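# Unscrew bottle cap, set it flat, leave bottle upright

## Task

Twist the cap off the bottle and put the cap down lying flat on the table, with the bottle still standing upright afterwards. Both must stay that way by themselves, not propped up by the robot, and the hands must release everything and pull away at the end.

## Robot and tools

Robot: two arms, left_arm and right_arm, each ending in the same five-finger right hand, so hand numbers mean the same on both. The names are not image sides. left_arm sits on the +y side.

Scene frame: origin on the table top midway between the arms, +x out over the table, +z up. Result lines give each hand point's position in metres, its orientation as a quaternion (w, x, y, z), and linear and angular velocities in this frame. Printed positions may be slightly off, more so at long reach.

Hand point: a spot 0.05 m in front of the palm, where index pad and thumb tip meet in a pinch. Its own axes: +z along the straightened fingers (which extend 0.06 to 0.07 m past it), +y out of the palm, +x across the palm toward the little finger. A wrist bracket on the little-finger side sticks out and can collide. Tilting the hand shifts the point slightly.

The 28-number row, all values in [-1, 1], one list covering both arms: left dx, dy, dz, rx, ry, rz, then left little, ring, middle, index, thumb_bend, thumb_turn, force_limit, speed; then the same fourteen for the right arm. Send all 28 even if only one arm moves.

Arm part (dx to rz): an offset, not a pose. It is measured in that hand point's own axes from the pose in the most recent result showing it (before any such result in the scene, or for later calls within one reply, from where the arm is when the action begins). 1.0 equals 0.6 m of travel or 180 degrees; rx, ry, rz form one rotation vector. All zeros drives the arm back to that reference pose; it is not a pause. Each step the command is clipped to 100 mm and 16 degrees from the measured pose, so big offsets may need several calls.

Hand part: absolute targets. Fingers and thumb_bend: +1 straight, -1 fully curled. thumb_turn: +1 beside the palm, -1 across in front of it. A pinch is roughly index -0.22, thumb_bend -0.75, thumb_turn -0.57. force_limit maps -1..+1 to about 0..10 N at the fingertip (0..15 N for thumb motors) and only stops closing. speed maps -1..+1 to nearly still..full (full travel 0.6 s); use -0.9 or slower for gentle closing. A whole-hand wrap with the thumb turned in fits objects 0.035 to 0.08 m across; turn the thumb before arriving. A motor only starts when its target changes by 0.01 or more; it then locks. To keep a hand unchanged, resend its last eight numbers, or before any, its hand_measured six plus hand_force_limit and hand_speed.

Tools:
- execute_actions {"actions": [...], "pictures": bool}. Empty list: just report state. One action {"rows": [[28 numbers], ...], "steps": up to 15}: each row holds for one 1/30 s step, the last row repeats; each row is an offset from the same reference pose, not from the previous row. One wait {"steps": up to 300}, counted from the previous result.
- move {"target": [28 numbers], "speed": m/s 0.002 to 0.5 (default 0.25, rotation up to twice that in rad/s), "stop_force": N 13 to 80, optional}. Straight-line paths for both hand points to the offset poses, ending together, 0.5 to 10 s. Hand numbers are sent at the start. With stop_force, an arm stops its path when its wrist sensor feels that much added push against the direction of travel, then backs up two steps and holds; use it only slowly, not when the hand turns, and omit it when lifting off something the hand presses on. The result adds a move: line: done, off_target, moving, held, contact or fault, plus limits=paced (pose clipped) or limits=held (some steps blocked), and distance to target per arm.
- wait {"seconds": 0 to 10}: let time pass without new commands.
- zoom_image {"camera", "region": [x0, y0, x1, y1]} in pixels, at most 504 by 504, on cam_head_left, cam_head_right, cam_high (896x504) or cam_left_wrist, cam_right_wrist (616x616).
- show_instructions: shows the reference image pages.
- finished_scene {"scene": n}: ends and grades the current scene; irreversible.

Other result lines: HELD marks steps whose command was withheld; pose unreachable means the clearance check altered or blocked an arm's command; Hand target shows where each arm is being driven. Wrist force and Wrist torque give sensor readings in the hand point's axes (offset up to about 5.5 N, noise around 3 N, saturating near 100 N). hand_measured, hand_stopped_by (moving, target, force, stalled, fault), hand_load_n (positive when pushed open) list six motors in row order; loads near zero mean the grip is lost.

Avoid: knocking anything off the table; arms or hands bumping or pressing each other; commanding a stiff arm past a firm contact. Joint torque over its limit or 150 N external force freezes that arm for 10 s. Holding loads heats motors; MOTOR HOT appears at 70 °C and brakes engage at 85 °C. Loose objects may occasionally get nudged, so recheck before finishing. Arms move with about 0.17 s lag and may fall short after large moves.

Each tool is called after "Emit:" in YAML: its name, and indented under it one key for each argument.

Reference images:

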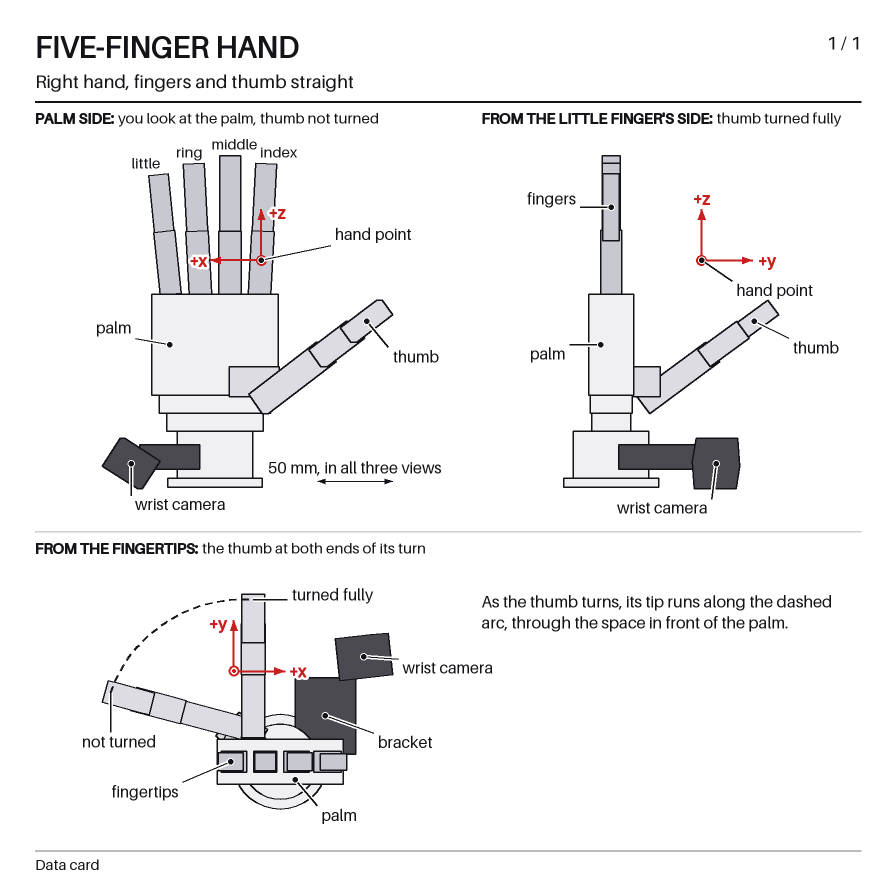

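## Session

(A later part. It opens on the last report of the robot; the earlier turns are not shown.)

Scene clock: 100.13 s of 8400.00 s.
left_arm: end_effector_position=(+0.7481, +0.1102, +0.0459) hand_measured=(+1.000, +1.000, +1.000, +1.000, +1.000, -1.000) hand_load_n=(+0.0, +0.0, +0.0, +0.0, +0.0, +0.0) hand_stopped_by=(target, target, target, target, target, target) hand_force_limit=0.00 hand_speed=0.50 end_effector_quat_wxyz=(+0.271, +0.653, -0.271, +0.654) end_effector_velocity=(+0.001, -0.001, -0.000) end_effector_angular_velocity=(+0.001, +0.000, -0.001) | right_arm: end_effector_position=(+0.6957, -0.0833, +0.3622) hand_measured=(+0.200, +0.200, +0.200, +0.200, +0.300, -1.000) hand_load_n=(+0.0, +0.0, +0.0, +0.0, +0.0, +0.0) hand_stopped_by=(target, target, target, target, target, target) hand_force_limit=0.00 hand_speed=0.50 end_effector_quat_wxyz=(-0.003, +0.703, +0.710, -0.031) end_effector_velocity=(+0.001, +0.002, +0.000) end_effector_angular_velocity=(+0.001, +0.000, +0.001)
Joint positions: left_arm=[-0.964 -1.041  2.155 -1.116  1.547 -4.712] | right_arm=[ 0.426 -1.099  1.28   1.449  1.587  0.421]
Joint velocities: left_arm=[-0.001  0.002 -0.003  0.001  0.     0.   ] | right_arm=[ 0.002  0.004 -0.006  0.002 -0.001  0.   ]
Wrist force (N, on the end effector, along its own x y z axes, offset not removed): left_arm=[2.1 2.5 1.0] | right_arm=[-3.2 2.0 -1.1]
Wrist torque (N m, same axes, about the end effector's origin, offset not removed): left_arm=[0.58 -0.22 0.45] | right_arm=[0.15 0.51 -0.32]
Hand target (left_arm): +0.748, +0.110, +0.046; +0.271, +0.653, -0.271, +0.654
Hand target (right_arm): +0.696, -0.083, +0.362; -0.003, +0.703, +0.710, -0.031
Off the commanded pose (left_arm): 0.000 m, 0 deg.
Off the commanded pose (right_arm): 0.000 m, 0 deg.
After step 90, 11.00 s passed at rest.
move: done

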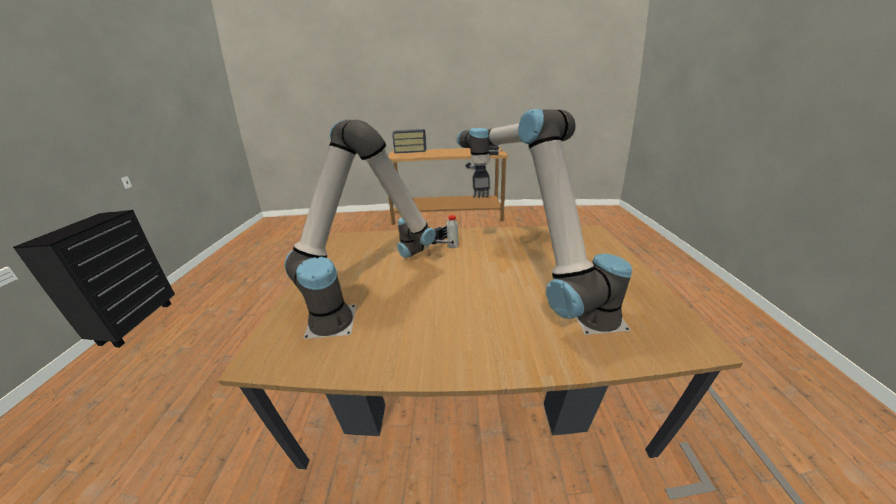

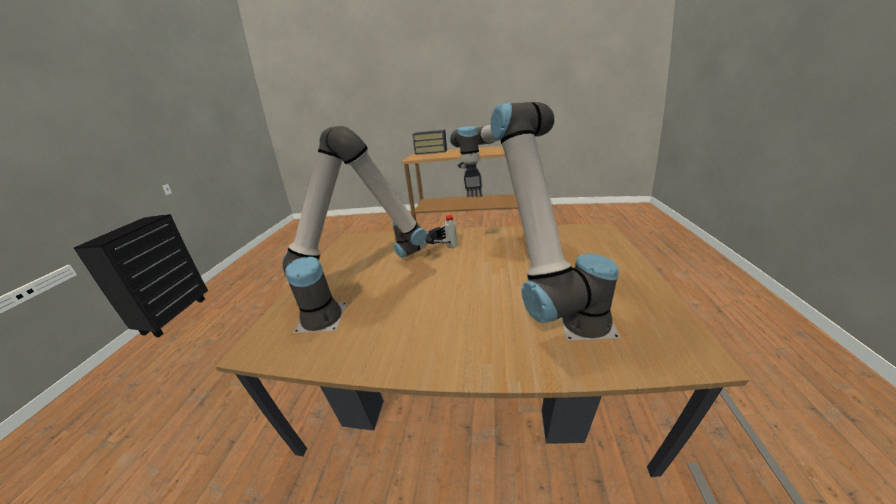

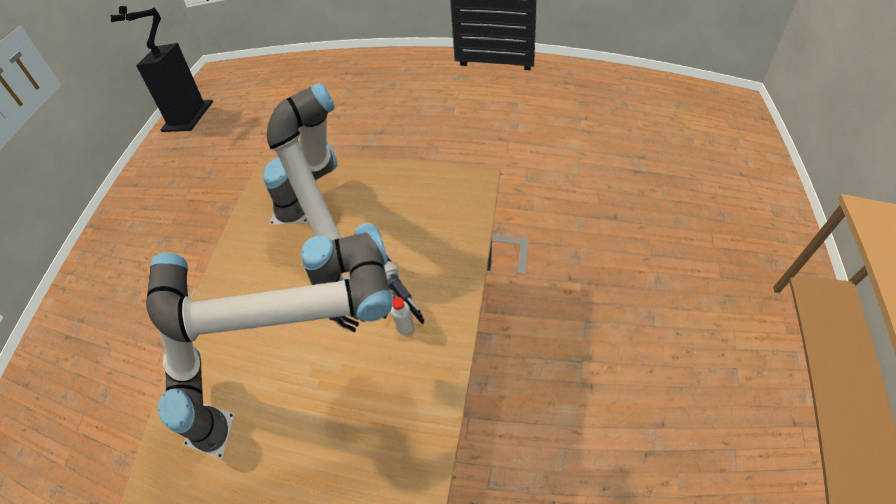

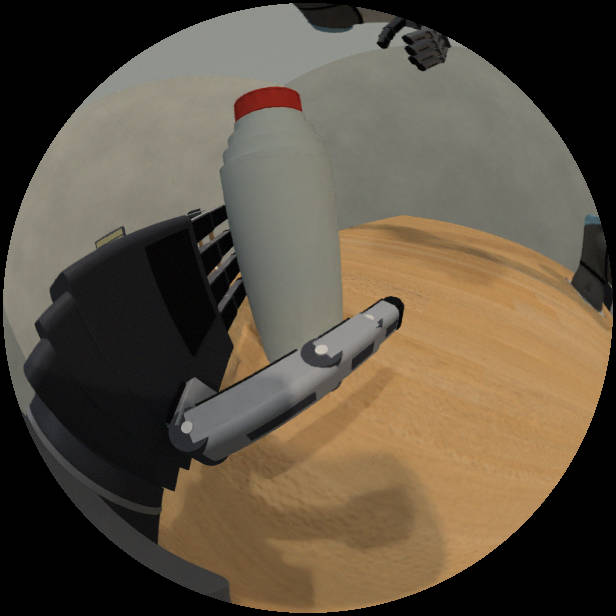

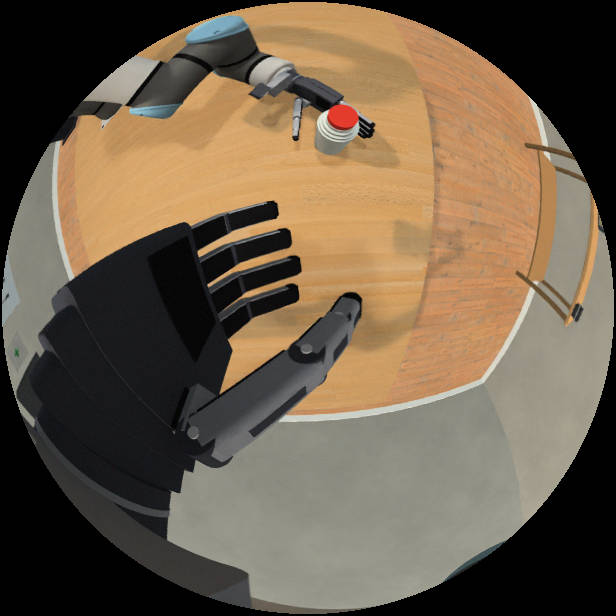

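Emit:
move:
  target: [0,0.008,0.05,0,0,0,1,1,1,1,1,-1,0,0.5, 0,0,0,0,0,0,0.2,0.2,0.2,0.2,0.3,-1,0,0.5]
  speed: 0.04

Emit:
move:
  target: [0,0,0,0,0,0,-1,-1,-1,-1,-1,-1,1,-0.5, -0.2,-0.2,0,0,0,0.75,0.2,0.2,0.2,0.2,0.3,-1,0,0.5]
  speed: 0.4

Scene clock: 114.77 s of 8400.00 s.
left_arm: end_effector_position=(+0.7657, +0.0859, +0.0460) hand_measured=(+1.000, +1.000, +1.000, +1.000, +1.000, -1.000) hand_load_n=(+0.0, +0.0, +0.0, +0.0, +0.0, +0.0) hand_stopped_by=(target, target, target, target, target, target) hand_force_limit=0.00 hand_speed=0.50 end_effector_quat_wxyz=(+0.271, +0.653, -0.271, +0.654) end_effector_velocity=(+0.002, -0.002, +0.000) end_effector_angular_velocity=(-0.000, -0.000, +0.000) | right_arm: end_effector_position=(+0.6957, -0.0833, +0.3622) hand_measured=(+0.200, +0.200, +0.200, +0.200, +0.300, -1.000) hand_load_n=(+0.0, +0.0, +0.0, +0.0, +0.0, +0.0) hand_stopped_by=(target, target, target, target, target, target) hand_force_limit=0.00 hand_speed=0.50 end_effector_quat_wxyz=(-0.003, +0.703, +0.710, -0.031) end_effector_velocity=(-0.000, +0.000, -0.000) end_effector_angular_velocity=(+0.000, +0.001, +0.000)
Joint positions: left_arm=[-0.971 -1.016  2.1   -1.085  1.54  -4.712] | right_arm=[ 0.426 -1.099  1.28   1.449  1.587  0.421]
Joint velocities: left_arm=[ 0.     0.002 -0.005  0.003 -0.     0.   ] | right_arm=[-0.     0.     0.     0.001 -0.    -0.001]
Wrist force (N, on the end effector, along its own x y z axes, offset not removed): left_arm=[0.3 1.4 1.0] | right_arm=[0.8 -0.7 0.0]
Wrist torque (N m, same axes, about the end effector's origin, offset not removed): left_arm=[0.39 0.08 0.33] | right_arm=[-0.27 -0.03 0.01]
Hand target (left_arm): +0.766, +0.086, +0.046; +0.271, +0.653, -0.271, +0.654
Hand target (right_arm): +0.696, -0.083, +0.362; -0.003, +0.703, +0.710, -0.031
Off the commanded pose (left_arm): 0.000 m, 0 deg.
Off the commanded pose (right_arm): 0.000 m, 0 deg.
After step 90, 10.47 s passed at rest.
move: done

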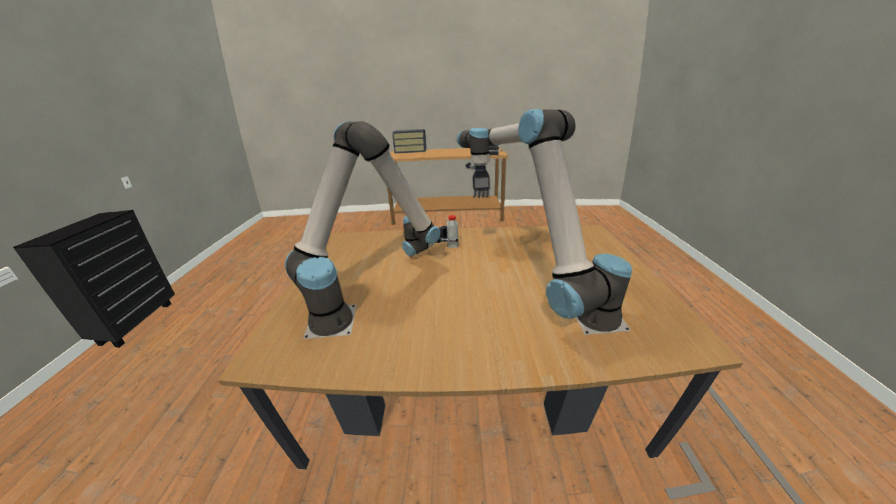

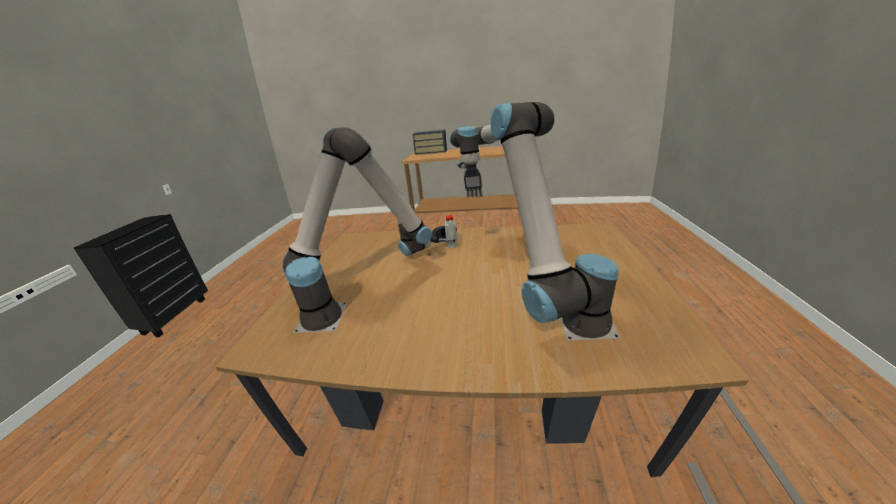

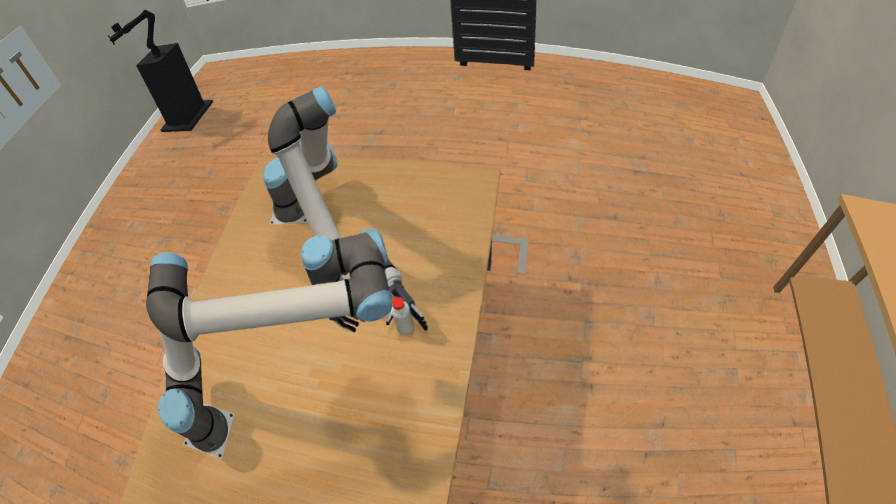

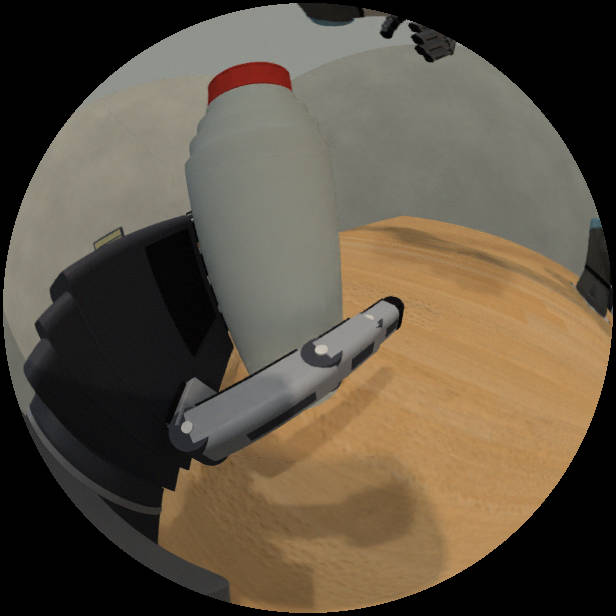

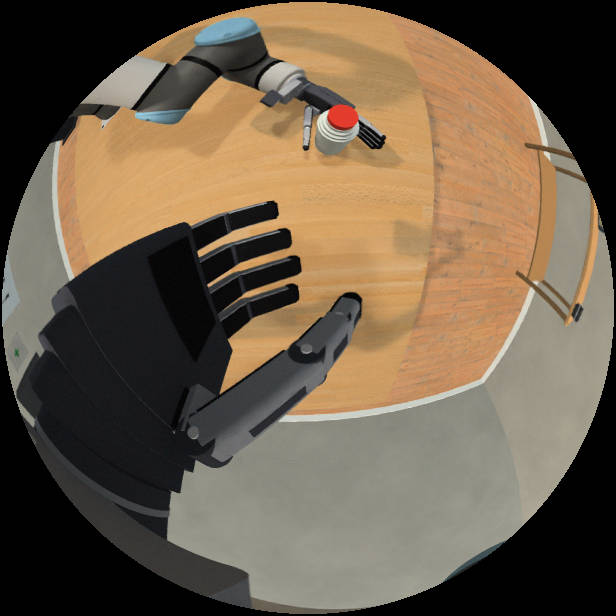

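Scene clock: 118.37 s of 8400.00 s.
left_arm: end_effector_position=(+0.7657, +0.0859, +0.0460) hand_measured=(+0.048, +0.068, +0.072, +0.090, +0.480, -1.000) hand_load_n=(+12.0, +9.0, +9.0, +5.0, +31.5, +4.0) hand_stopped_by=(force, force, force, force, force, target) hand_force_limit=1.00 hand_speed=-0.50 end_effector_quat_wxyz=(+0.271, +0.653, -0.271, +0.654) end_effector_velocity=(-0.000, +0.000, -0.000) end_effector_angular_velocity=(+0.001, +0.001, +0.000) | right_arm: end_effector_position=(+0.5774, -0.2041, +0.3726) hand_measured=(+0.200, +0.200, +0.200, +0.200, +0.300, -1.000) hand_load_n=(+0.0, +0.0, +0.0, +0.0, +0.0, +0.0) hand_stopped_by=(target, target, target, target, target, target) hand_force_limit=0.00 hand_speed=0.50 end_effector_quat_wxyz=(+0.027, +0.926, -0.377, -0.014) end_effector_velocity=(-0.001, -0.001, +0.000) end_effector_angular_velocity=(-0.002, -0.000, -0.015)
Joint positions: left_arm=[-0.971 -1.016  2.1   -1.085  1.54  -4.712] | right_arm=[ 0.245 -1.214  1.436  1.403  1.598  2.594]
Joint velocities: left_arm=[-0.    -0.     0.001  0.    -0.001  0.   ] | right_arm=[-0.002 -0.002  0.003 -0.001  0.002  0.013]
Wrist force (N, on the end effector, along its own x y z axes, offset not removed): left_arm=[17.3 3.1 -1.9] | right_arm=[2.0 -0.8 -1.7]
Wrist torque (N m, same axes, about the end effector's origin, offset not removed): left_arm=[0.39 -0.84 0.14] | right_arm=[-0.34 -0.18 0.01]
Hand target (left_arm): +0.766, +0.086, +0.046; +0.271, +0.653, -0.271, +0.654
Hand target (right_arm): +0.577, -0.204, +0.373; +0.027, +0.925, -0.378, -0.014
Off the commanded pose (left_arm): 0.000 m, 0 deg.
Off the commanded pose (right_arm): 0.000 m, 0 deg.
move: done

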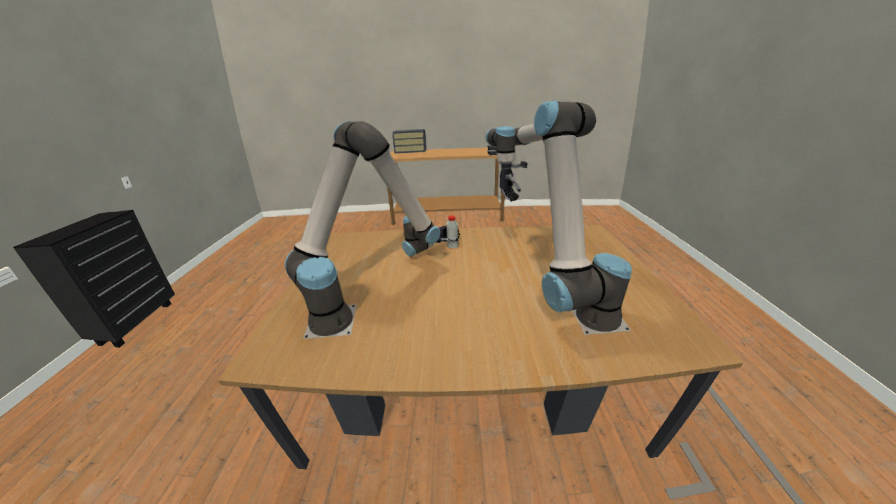

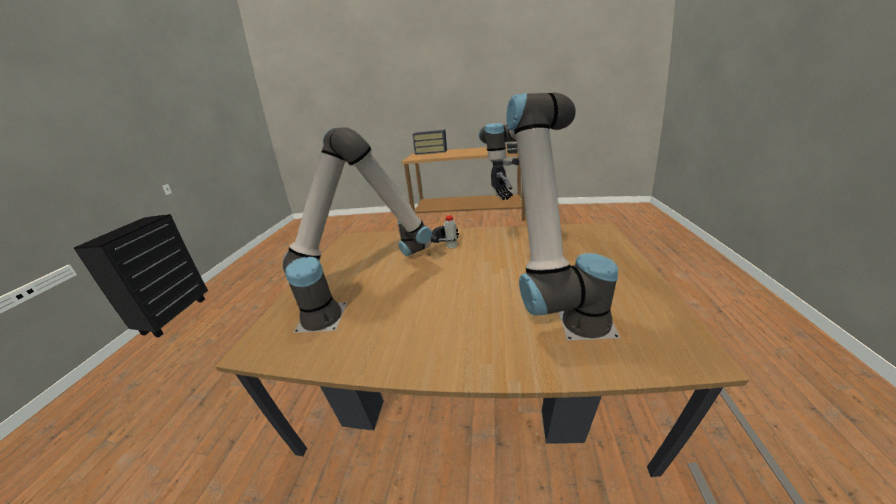

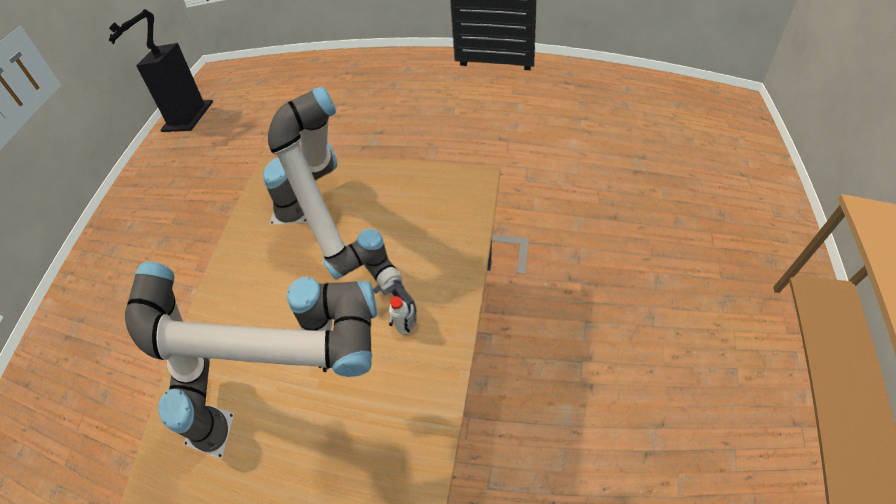

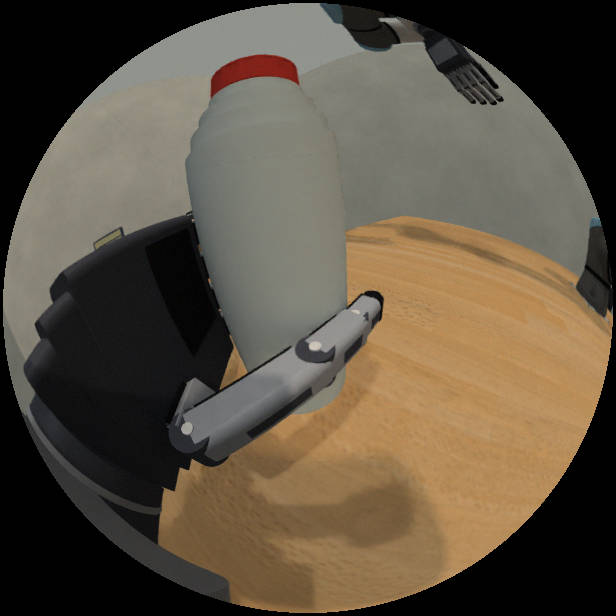

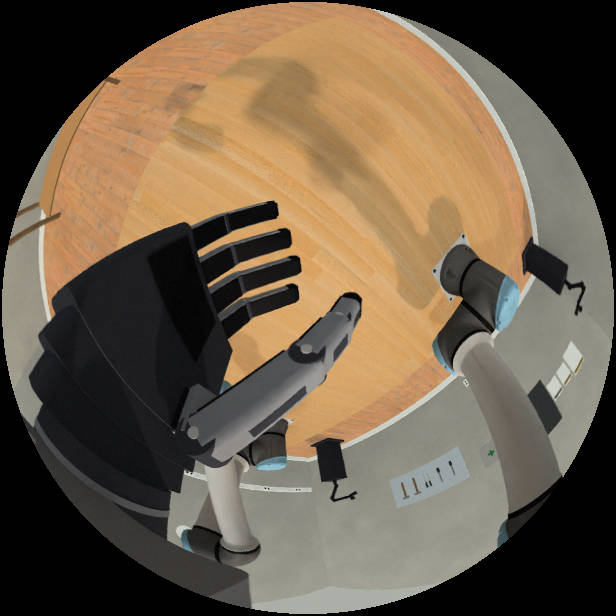

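Emit:
move:
  target: [0,0,0,0,0,0,0.2,0.15,-1,-1,-1,-1,1,-0.8, -0.168,-0.584,0.132,0.336,0,0,1,1,0.3,0.3,0.5,-1,0,0.5]

Emit:
zoom_image:
  camera: "cam_head_left"
  region: [400, 170, 520, 260]

Scene clock: 128.00 s of 8400.00 s.
left_arm: end_effector_position=(+0.7657, +0.0859, +0.0460) hand_measured=(+0.200, +0.150, +0.074, +0.092, +0.480, -1.000) hand_load_n=(+0.0, +0.0, +16.5, +10.0, +25.5, +1.5) hand_stopped_by=(target, target, force, force, force, target) hand_force_limit=1.00 hand_speed=-0.80 end_effector_quat_wxyz=(+0.271, +0.653, -0.271, +0.654) end_effector_velocity=(+0.000, -0.001, +0.001) end_effector_angular_velocity=(-0.001, -0.001, +0.000) | right_arm: end_effector_position=(+0.7453, +0.1132, +0.2728) hand_measured=(+1.000, +1.000, +0.300, +0.300, +0.500, -1.000) hand_load_n=(+0.0, +0.0, +0.0, +0.0, +0.0, +0.0) hand_stopped_by=(target, target, target, target, target, target) hand_force_limit=0.00 hand_speed=0.50 end_effector_quat_wxyz=(-0.442, +0.814, -0.332, +0.177) end_effector_velocity=(+0.002, +0.002, -0.002) end_effector_angular_velocity=(+0.004, -0.006, -0.001)
Joint positions: left_arm=[-0.971 -1.016  2.1   -1.085  1.54  -4.712] | right_arm=[ 0.429 -1.178  1.497  0.29   1.263  2.94 ]
Joint velocities: left_arm=[-0.001 -0.001 -0.001  0.    -0.001  0.   ] | right_arm=[ 0.002  0.002  0.002 -0.012  0.001  0.003]
Wrist force (N, on the end effector, along its own x y z axes, offset not removed): left_arm=[-0.8 0.8 2.5] | right_arm=[-1.7 1.6 -2.2]
Wrist torque (N m, same axes, about the end effector's origin, offset not removed): left_arm=[0.21 0.19 0.30] | right_arm=[0.17 0.41 -0.10]
Hand target (left_arm): +0.766, +0.086, +0.046; +0.271, +0.653, -0.271, +0.654
Hand target (right_arm): +0.745, +0.113, +0.273; -0.443, +0.814, -0.332, +0.177
Off the commanded pose (left_arm): 0.000 m, 0 deg.
Off the commanded pose (right_arm): 0.001 m, 0 deg.
After step 90, 3.87 s passed at rest.
move: done

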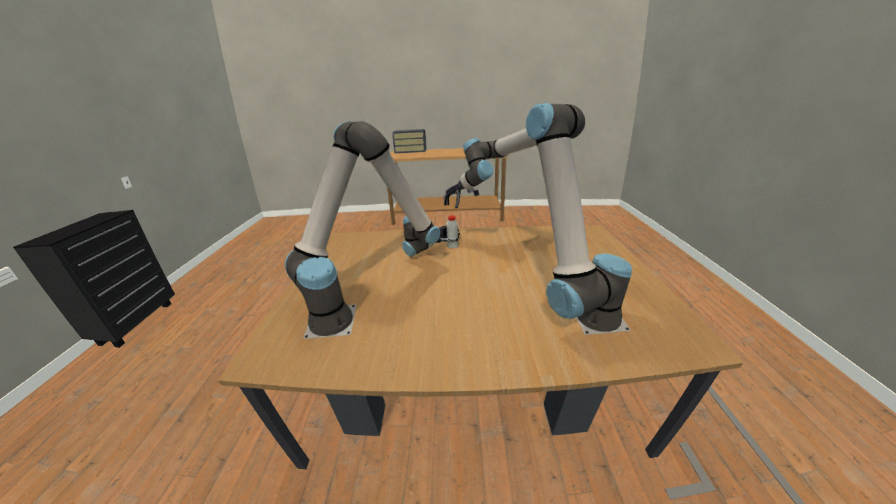

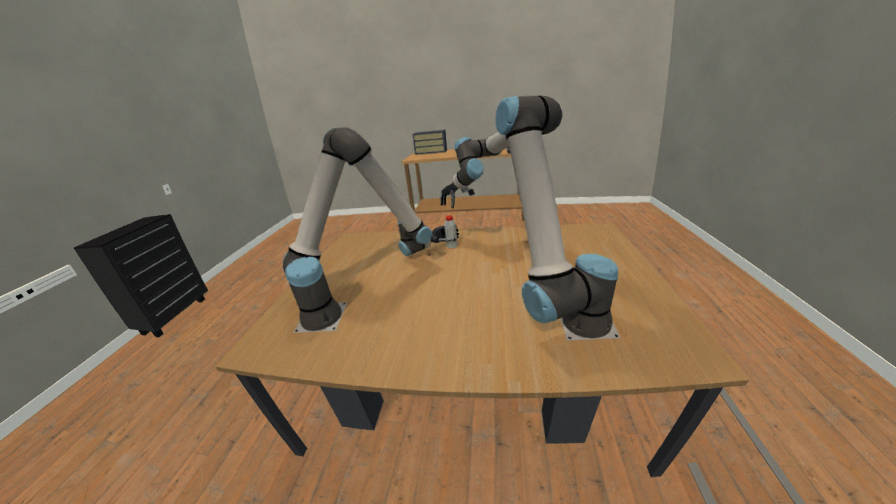

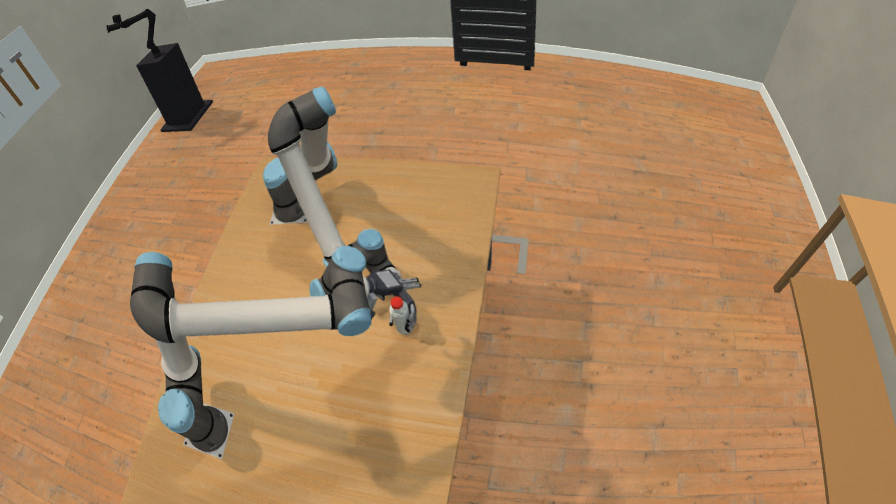

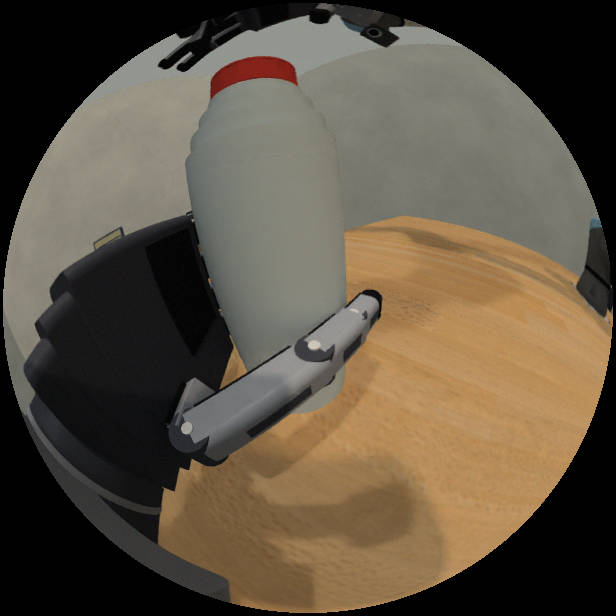

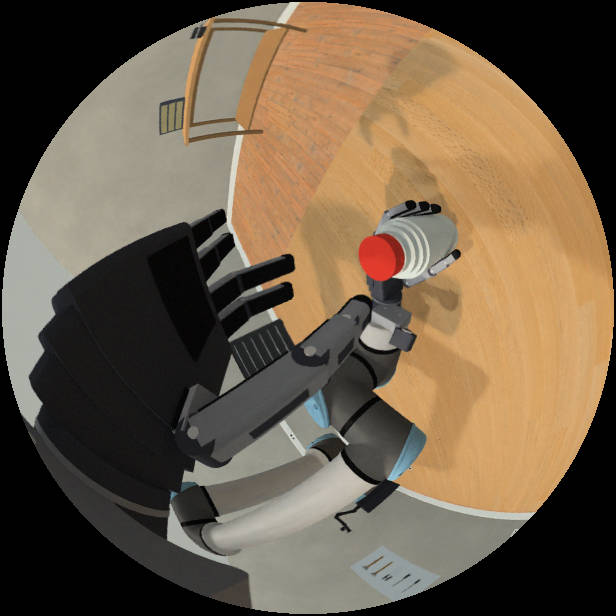

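Region (400, 170, 520, 260) of cam_head_left's 896x504 image, scaled by 4.200, with more detail than that image has; it fills the top 378 rows of this view, and the rest is white.

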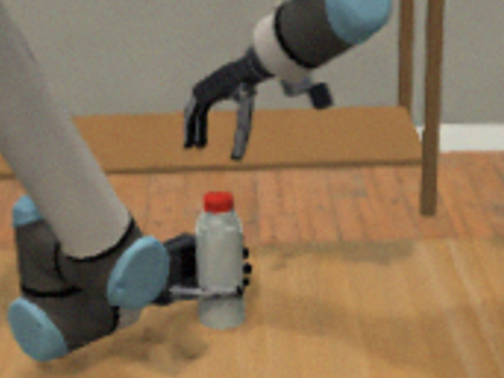

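Emit:
move:
  target: [0,0,0,0,0,0,0.2,0.15,-1,-1,-1,-1,1,-0.8, 0,0.056,0.036,0,0,0,1,1,0.3,0.3,0.5,-1,0,0.5]
  speed: 0.06

Emit:
zoom_image:
  camera: "cam_head_left"
  region: [420, 190, 490, 250]

Emit:
zoom_image:
  camera: "cam_high"
  region: [350, 260, 440, 340]

Scene clock: 135.33 s of 8400.00 s.
left_arm: end_effector_position=(+0.7657, +0.0859, +0.0460) hand_measured=(+0.200, +0.150, +0.074, +0.092, +0.480, -1.000) hand_load_n=(+0.0, +0.0, +16.5, +10.0, +25.5, +1.5) hand_stopped_by=(target, target, force, force, force, target) hand_force_limit=1.00 hand_speed=-0.80 end_effector_quat_wxyz=(+0.271, +0.653, -0.271, +0.654) end_effector_velocity=(-0.001, -0.001, -0.000) end_effector_angular_velocity=(-0.000, +0.000, -0.001) | right_arm: end_effector_position=(+0.7449, +0.1131, +0.2332) hand_measured=(+1.000, +1.000, +0.300, +0.300, +0.500, -1.000) hand_load_n=(+0.0, +0.0, +0.0, +0.0, +0.0, +0.0) hand_stopped_by=(target, target, target, target, target, target) hand_force_limit=0.00 hand_speed=0.50 end_effector_quat_wxyz=(-0.442, +0.814, -0.332, +0.177) end_effector_velocity=(+0.000, +0.000, -0.004) end_effector_angular_velocity=(+0.000, +0.002, +0.000)
Joint positions: left_arm=[-0.971 -1.016  2.1   -1.085  1.54  -4.712] | right_arm=[ 0.429 -1.156  1.54   0.226  1.263  2.94 ]
Joint velocities: left_arm=[-0.001 -0.     0.     0.     0.    -0.   ] | right_arm=[-0.     0.003  0.003 -0.005 -0.001  0.001]
Wrist force (N, on the end effector, along its own x y z axes, offset not removed): left_arm=[1.3 0.8 0.0] | right_arm=[-0.7 2.0 -2.5]
Wrist torque (N m, same axes, about the end effector's origin, offset not removed): left_arm=[0.37 -0.06 0.40] | right_arm=[0.12 0.30 -0.12]
Hand target (left_arm): +0.766, +0.086, +0.046; +0.271, +0.653, -0.271, +0.654
Hand target (right_arm): +0.745, +0.113, +0.233; -0.442, +0.814, -0.332, +0.177
Off the commanded pose (left_arm): 0.000 m, 0 deg.
Off the commanded pose (right_arm): 0.000 m, 0 deg.
After step 90, 3.23 s passed at rest.
move: done

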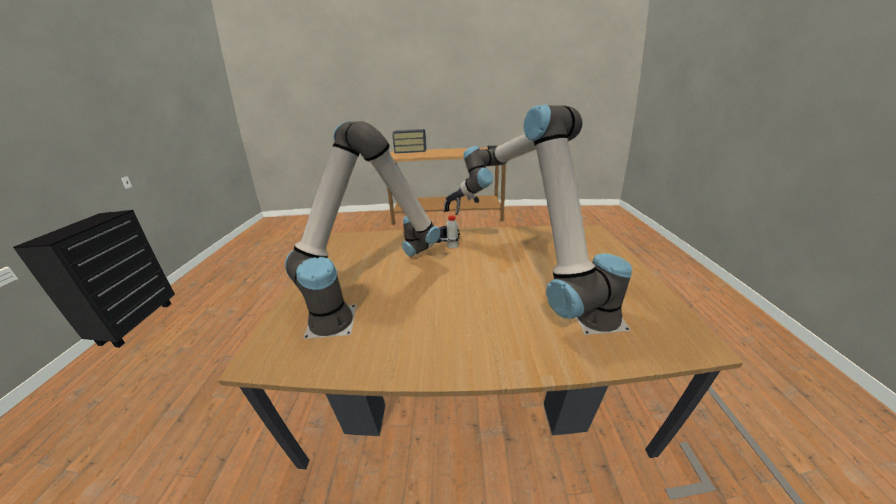

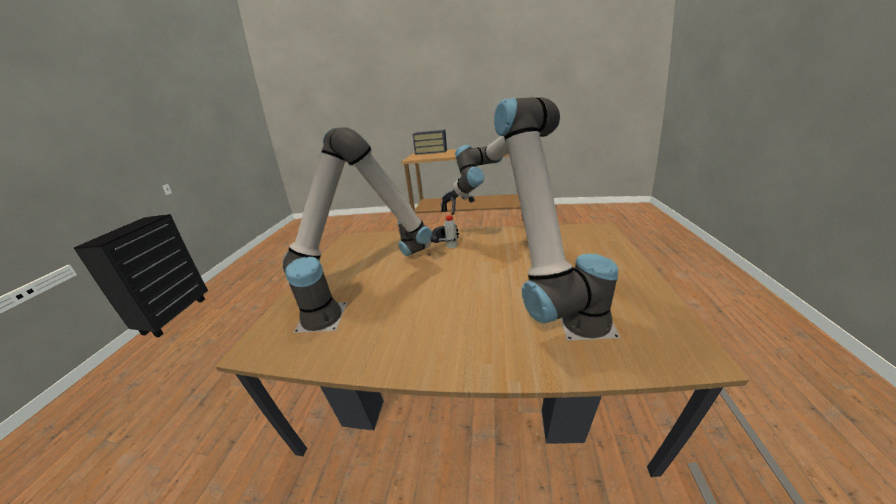

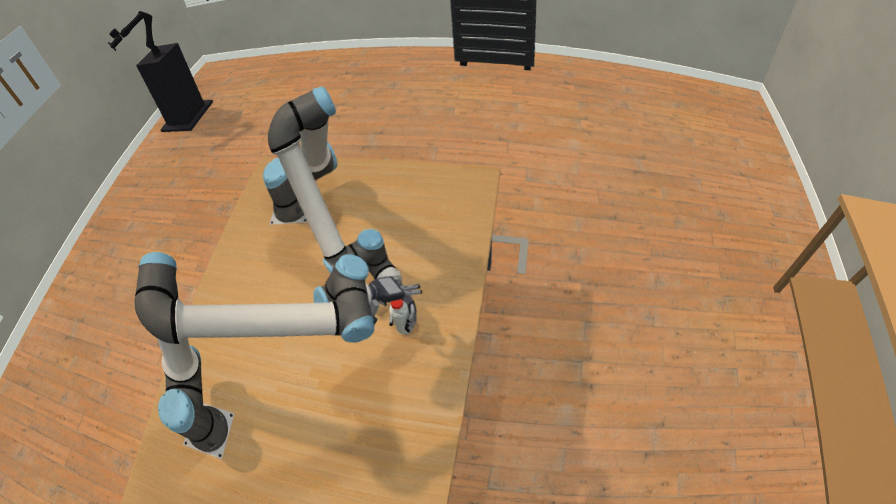

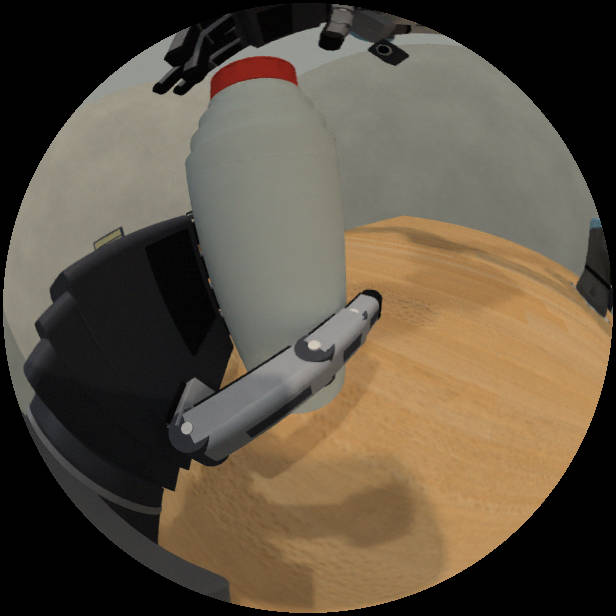

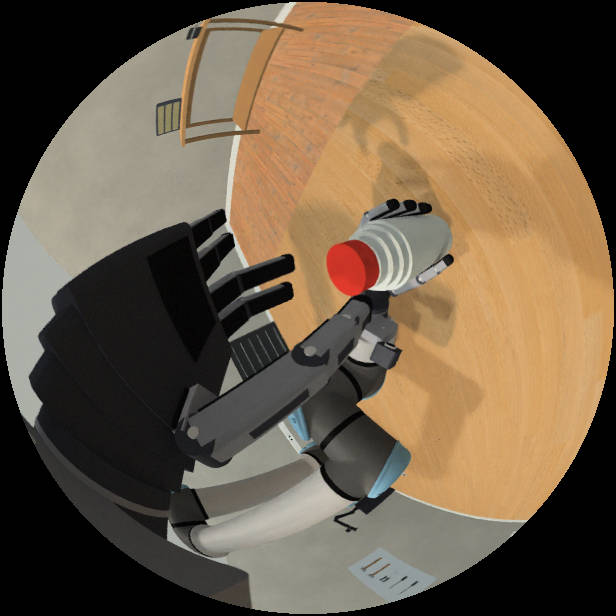

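Region (420, 190, 490, 250) of cam_head_left's 896x504 image, scaled by 7.200, with more detail than that image has; it fills the top 432 rows of this view, and the rest is white.

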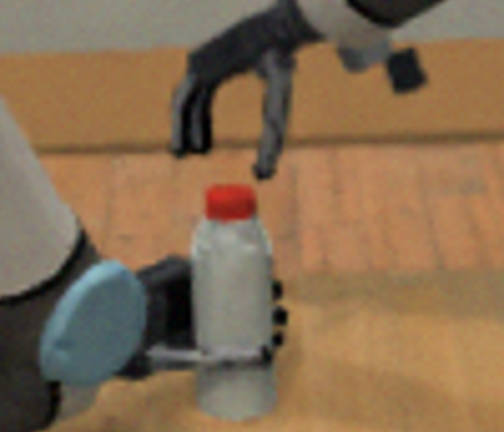

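Region (350, 260, 440, 340) of cam_high's 896x504 image, scaled by 5.600, with more detail than that image has.

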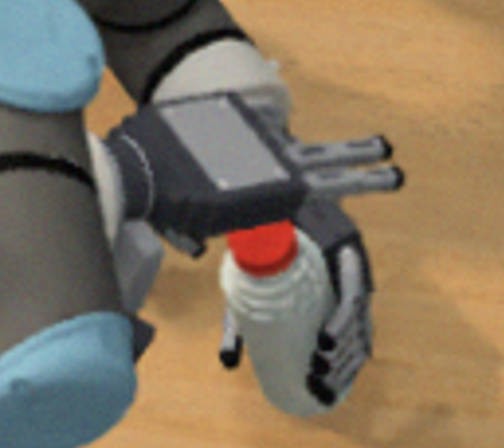

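Emit:
move:
  target: [0,0,0,0,0,0,0.2,0.15,-1,-1,-1,-1,1,-0.8, 0.013,0.042,0.027,0,0,0,1,1,0.3,0.3,0.5,-1,0,0.5]
  speed: 0.03

Emit:
zoom_image:
  camera: "cam_head_left"
  region: [420, 190, 490, 250]

Emit:
zoom_image:
  camera: "cam_left_wrist"
  region: [130, 0, 430, 200]

Scene clock: 143.37 s of 8400.00 s.
left_arm: end_effector_position=(+0.7657, +0.0859, +0.0460) hand_measured=(+0.200, +0.150, +0.074, +0.092, +0.480, -1.000) hand_load_n=(+0.0, +0.0, +17.0, +10.0, +25.5, +1.5) hand_stopped_by=(target, target, force, force, force, target) hand_force_limit=1.00 hand_speed=-0.80 end_effector_quat_wxyz=(+0.271, +0.653, -0.271, +0.654) end_effector_velocity=(-0.001, -0.000, -0.001) end_effector_angular_velocity=(+0.001, +0.001, -0.002) | right_arm: end_effector_position=(+0.7502, +0.1077, +0.2036) hand_measured=(+1.000, +1.000, +0.300, +0.300, +0.500, -1.000) hand_load_n=(+0.0, +0.0, +0.0, +0.0, +0.0, +0.0) hand_stopped_by=(target, target, target, target, target, target) hand_force_limit=0.00 hand_speed=0.50 end_effector_quat_wxyz=(-0.442, +0.814, -0.332, +0.177) end_effector_velocity=(+0.000, -0.000, -0.002) end_effector_angular_velocity=(+0.001, -0.000, +0.001)
Joint positions: left_arm=[-0.971 -1.016  2.1   -1.085  1.54  -4.712] | right_arm=[ 0.419 -1.135  1.566  0.181  1.255  2.934]
Joint velocities: left_arm=[-0.001  0.001  0.    -0.     0.001  0.   ] | right_arm=[-0.001  0.001  0.002 -0.004 -0.001 -0.   ]
Wrist force (N, on the end effector, along its own x y z axes, offset not removed): left_arm=[1.1 2.8 0.5] | right_arm=[2.6 0.7 -2.2]
Wrist torque (N m, same axes, about the end effector's origin, offset not removed): left_arm=[0.64 -0.03 0.54] | right_arm=[0.05 -0.31 0.12]
Hand target (left_arm): +0.766, +0.086, +0.046; +0.271, +0.653, -0.271, +0.654
Hand target (right_arm): +0.750, +0.108, +0.203; -0.442, +0.814, -0.332, +0.177
Off the commanded pose (left_arm): 0.000 m, 0 deg.
Off the commanded pose (right_arm): 0.000 m, 0 deg.
After step 90, 3.67 s passed at rest.
move: done

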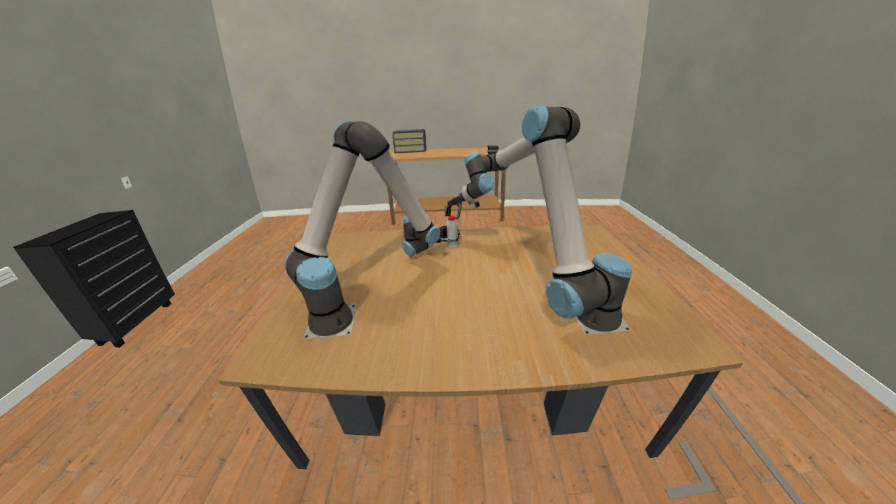

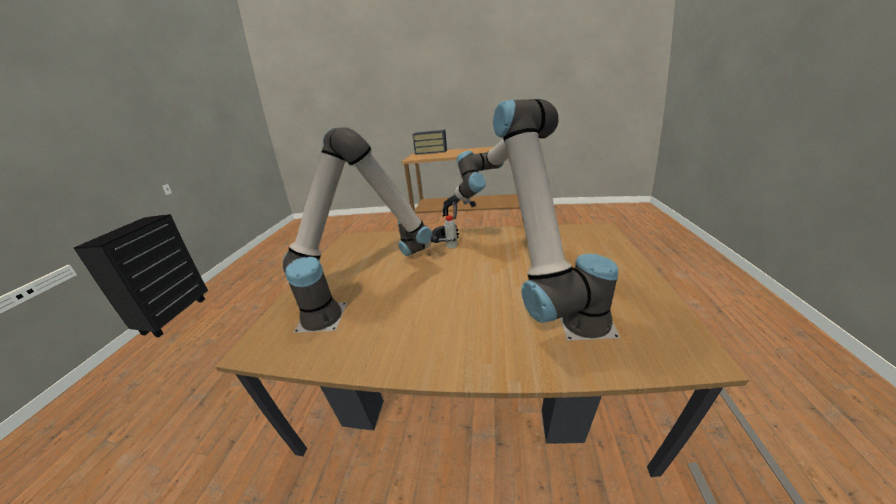

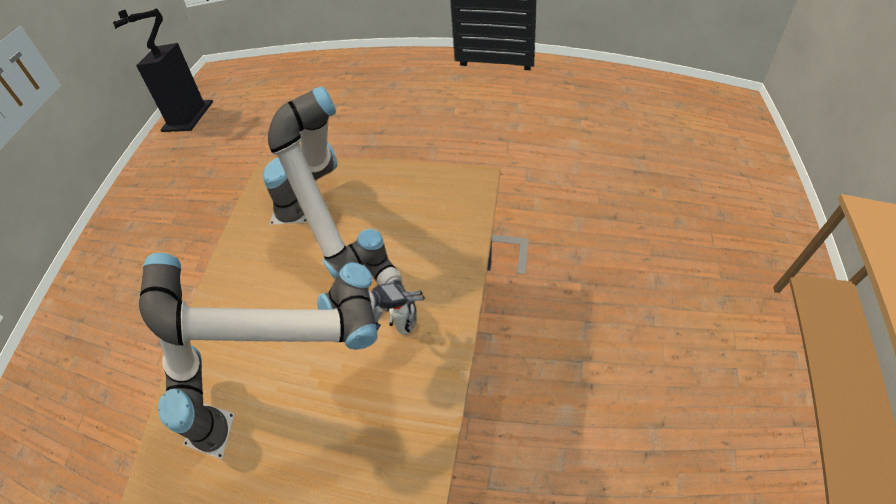

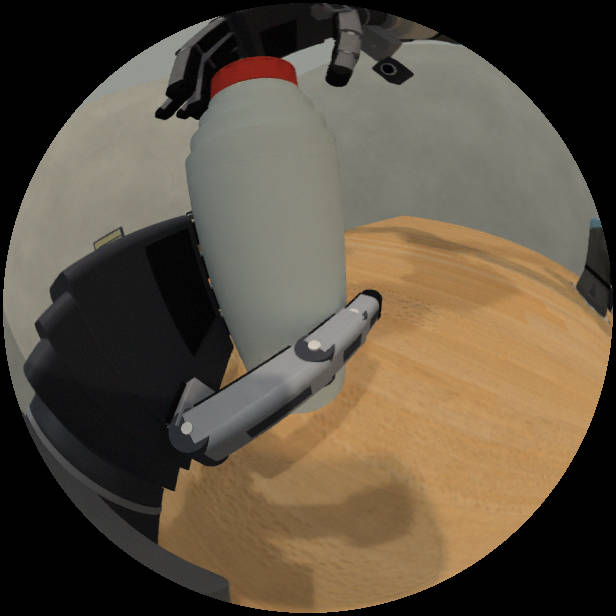

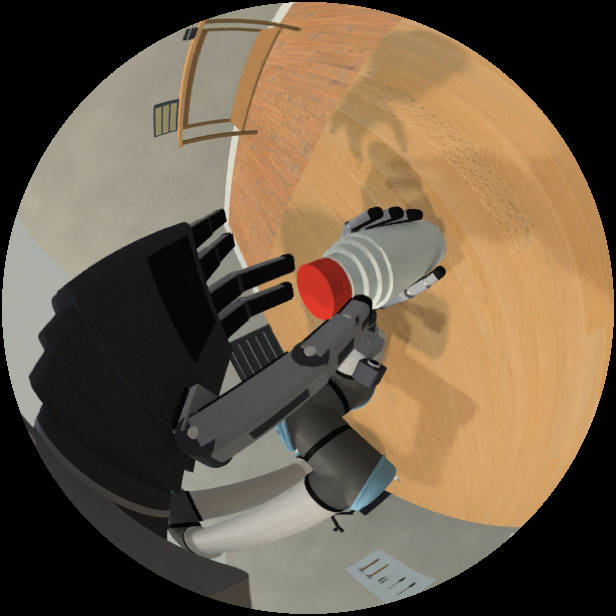

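Region (420, 190, 490, 250) of cam_head_left's 896x504 image, scaled by 7.200, with more detail than that image has; it fills the top 432 rows of this view, and the rest is white.

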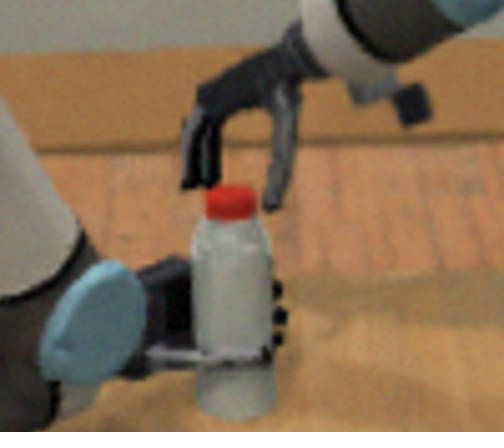

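Region (130, 0, 430, 200) of cam_left_wrist's 616x616 image, scaled by 1.680, with more detail than that image has.

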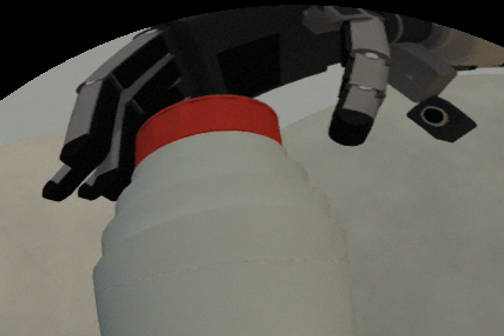

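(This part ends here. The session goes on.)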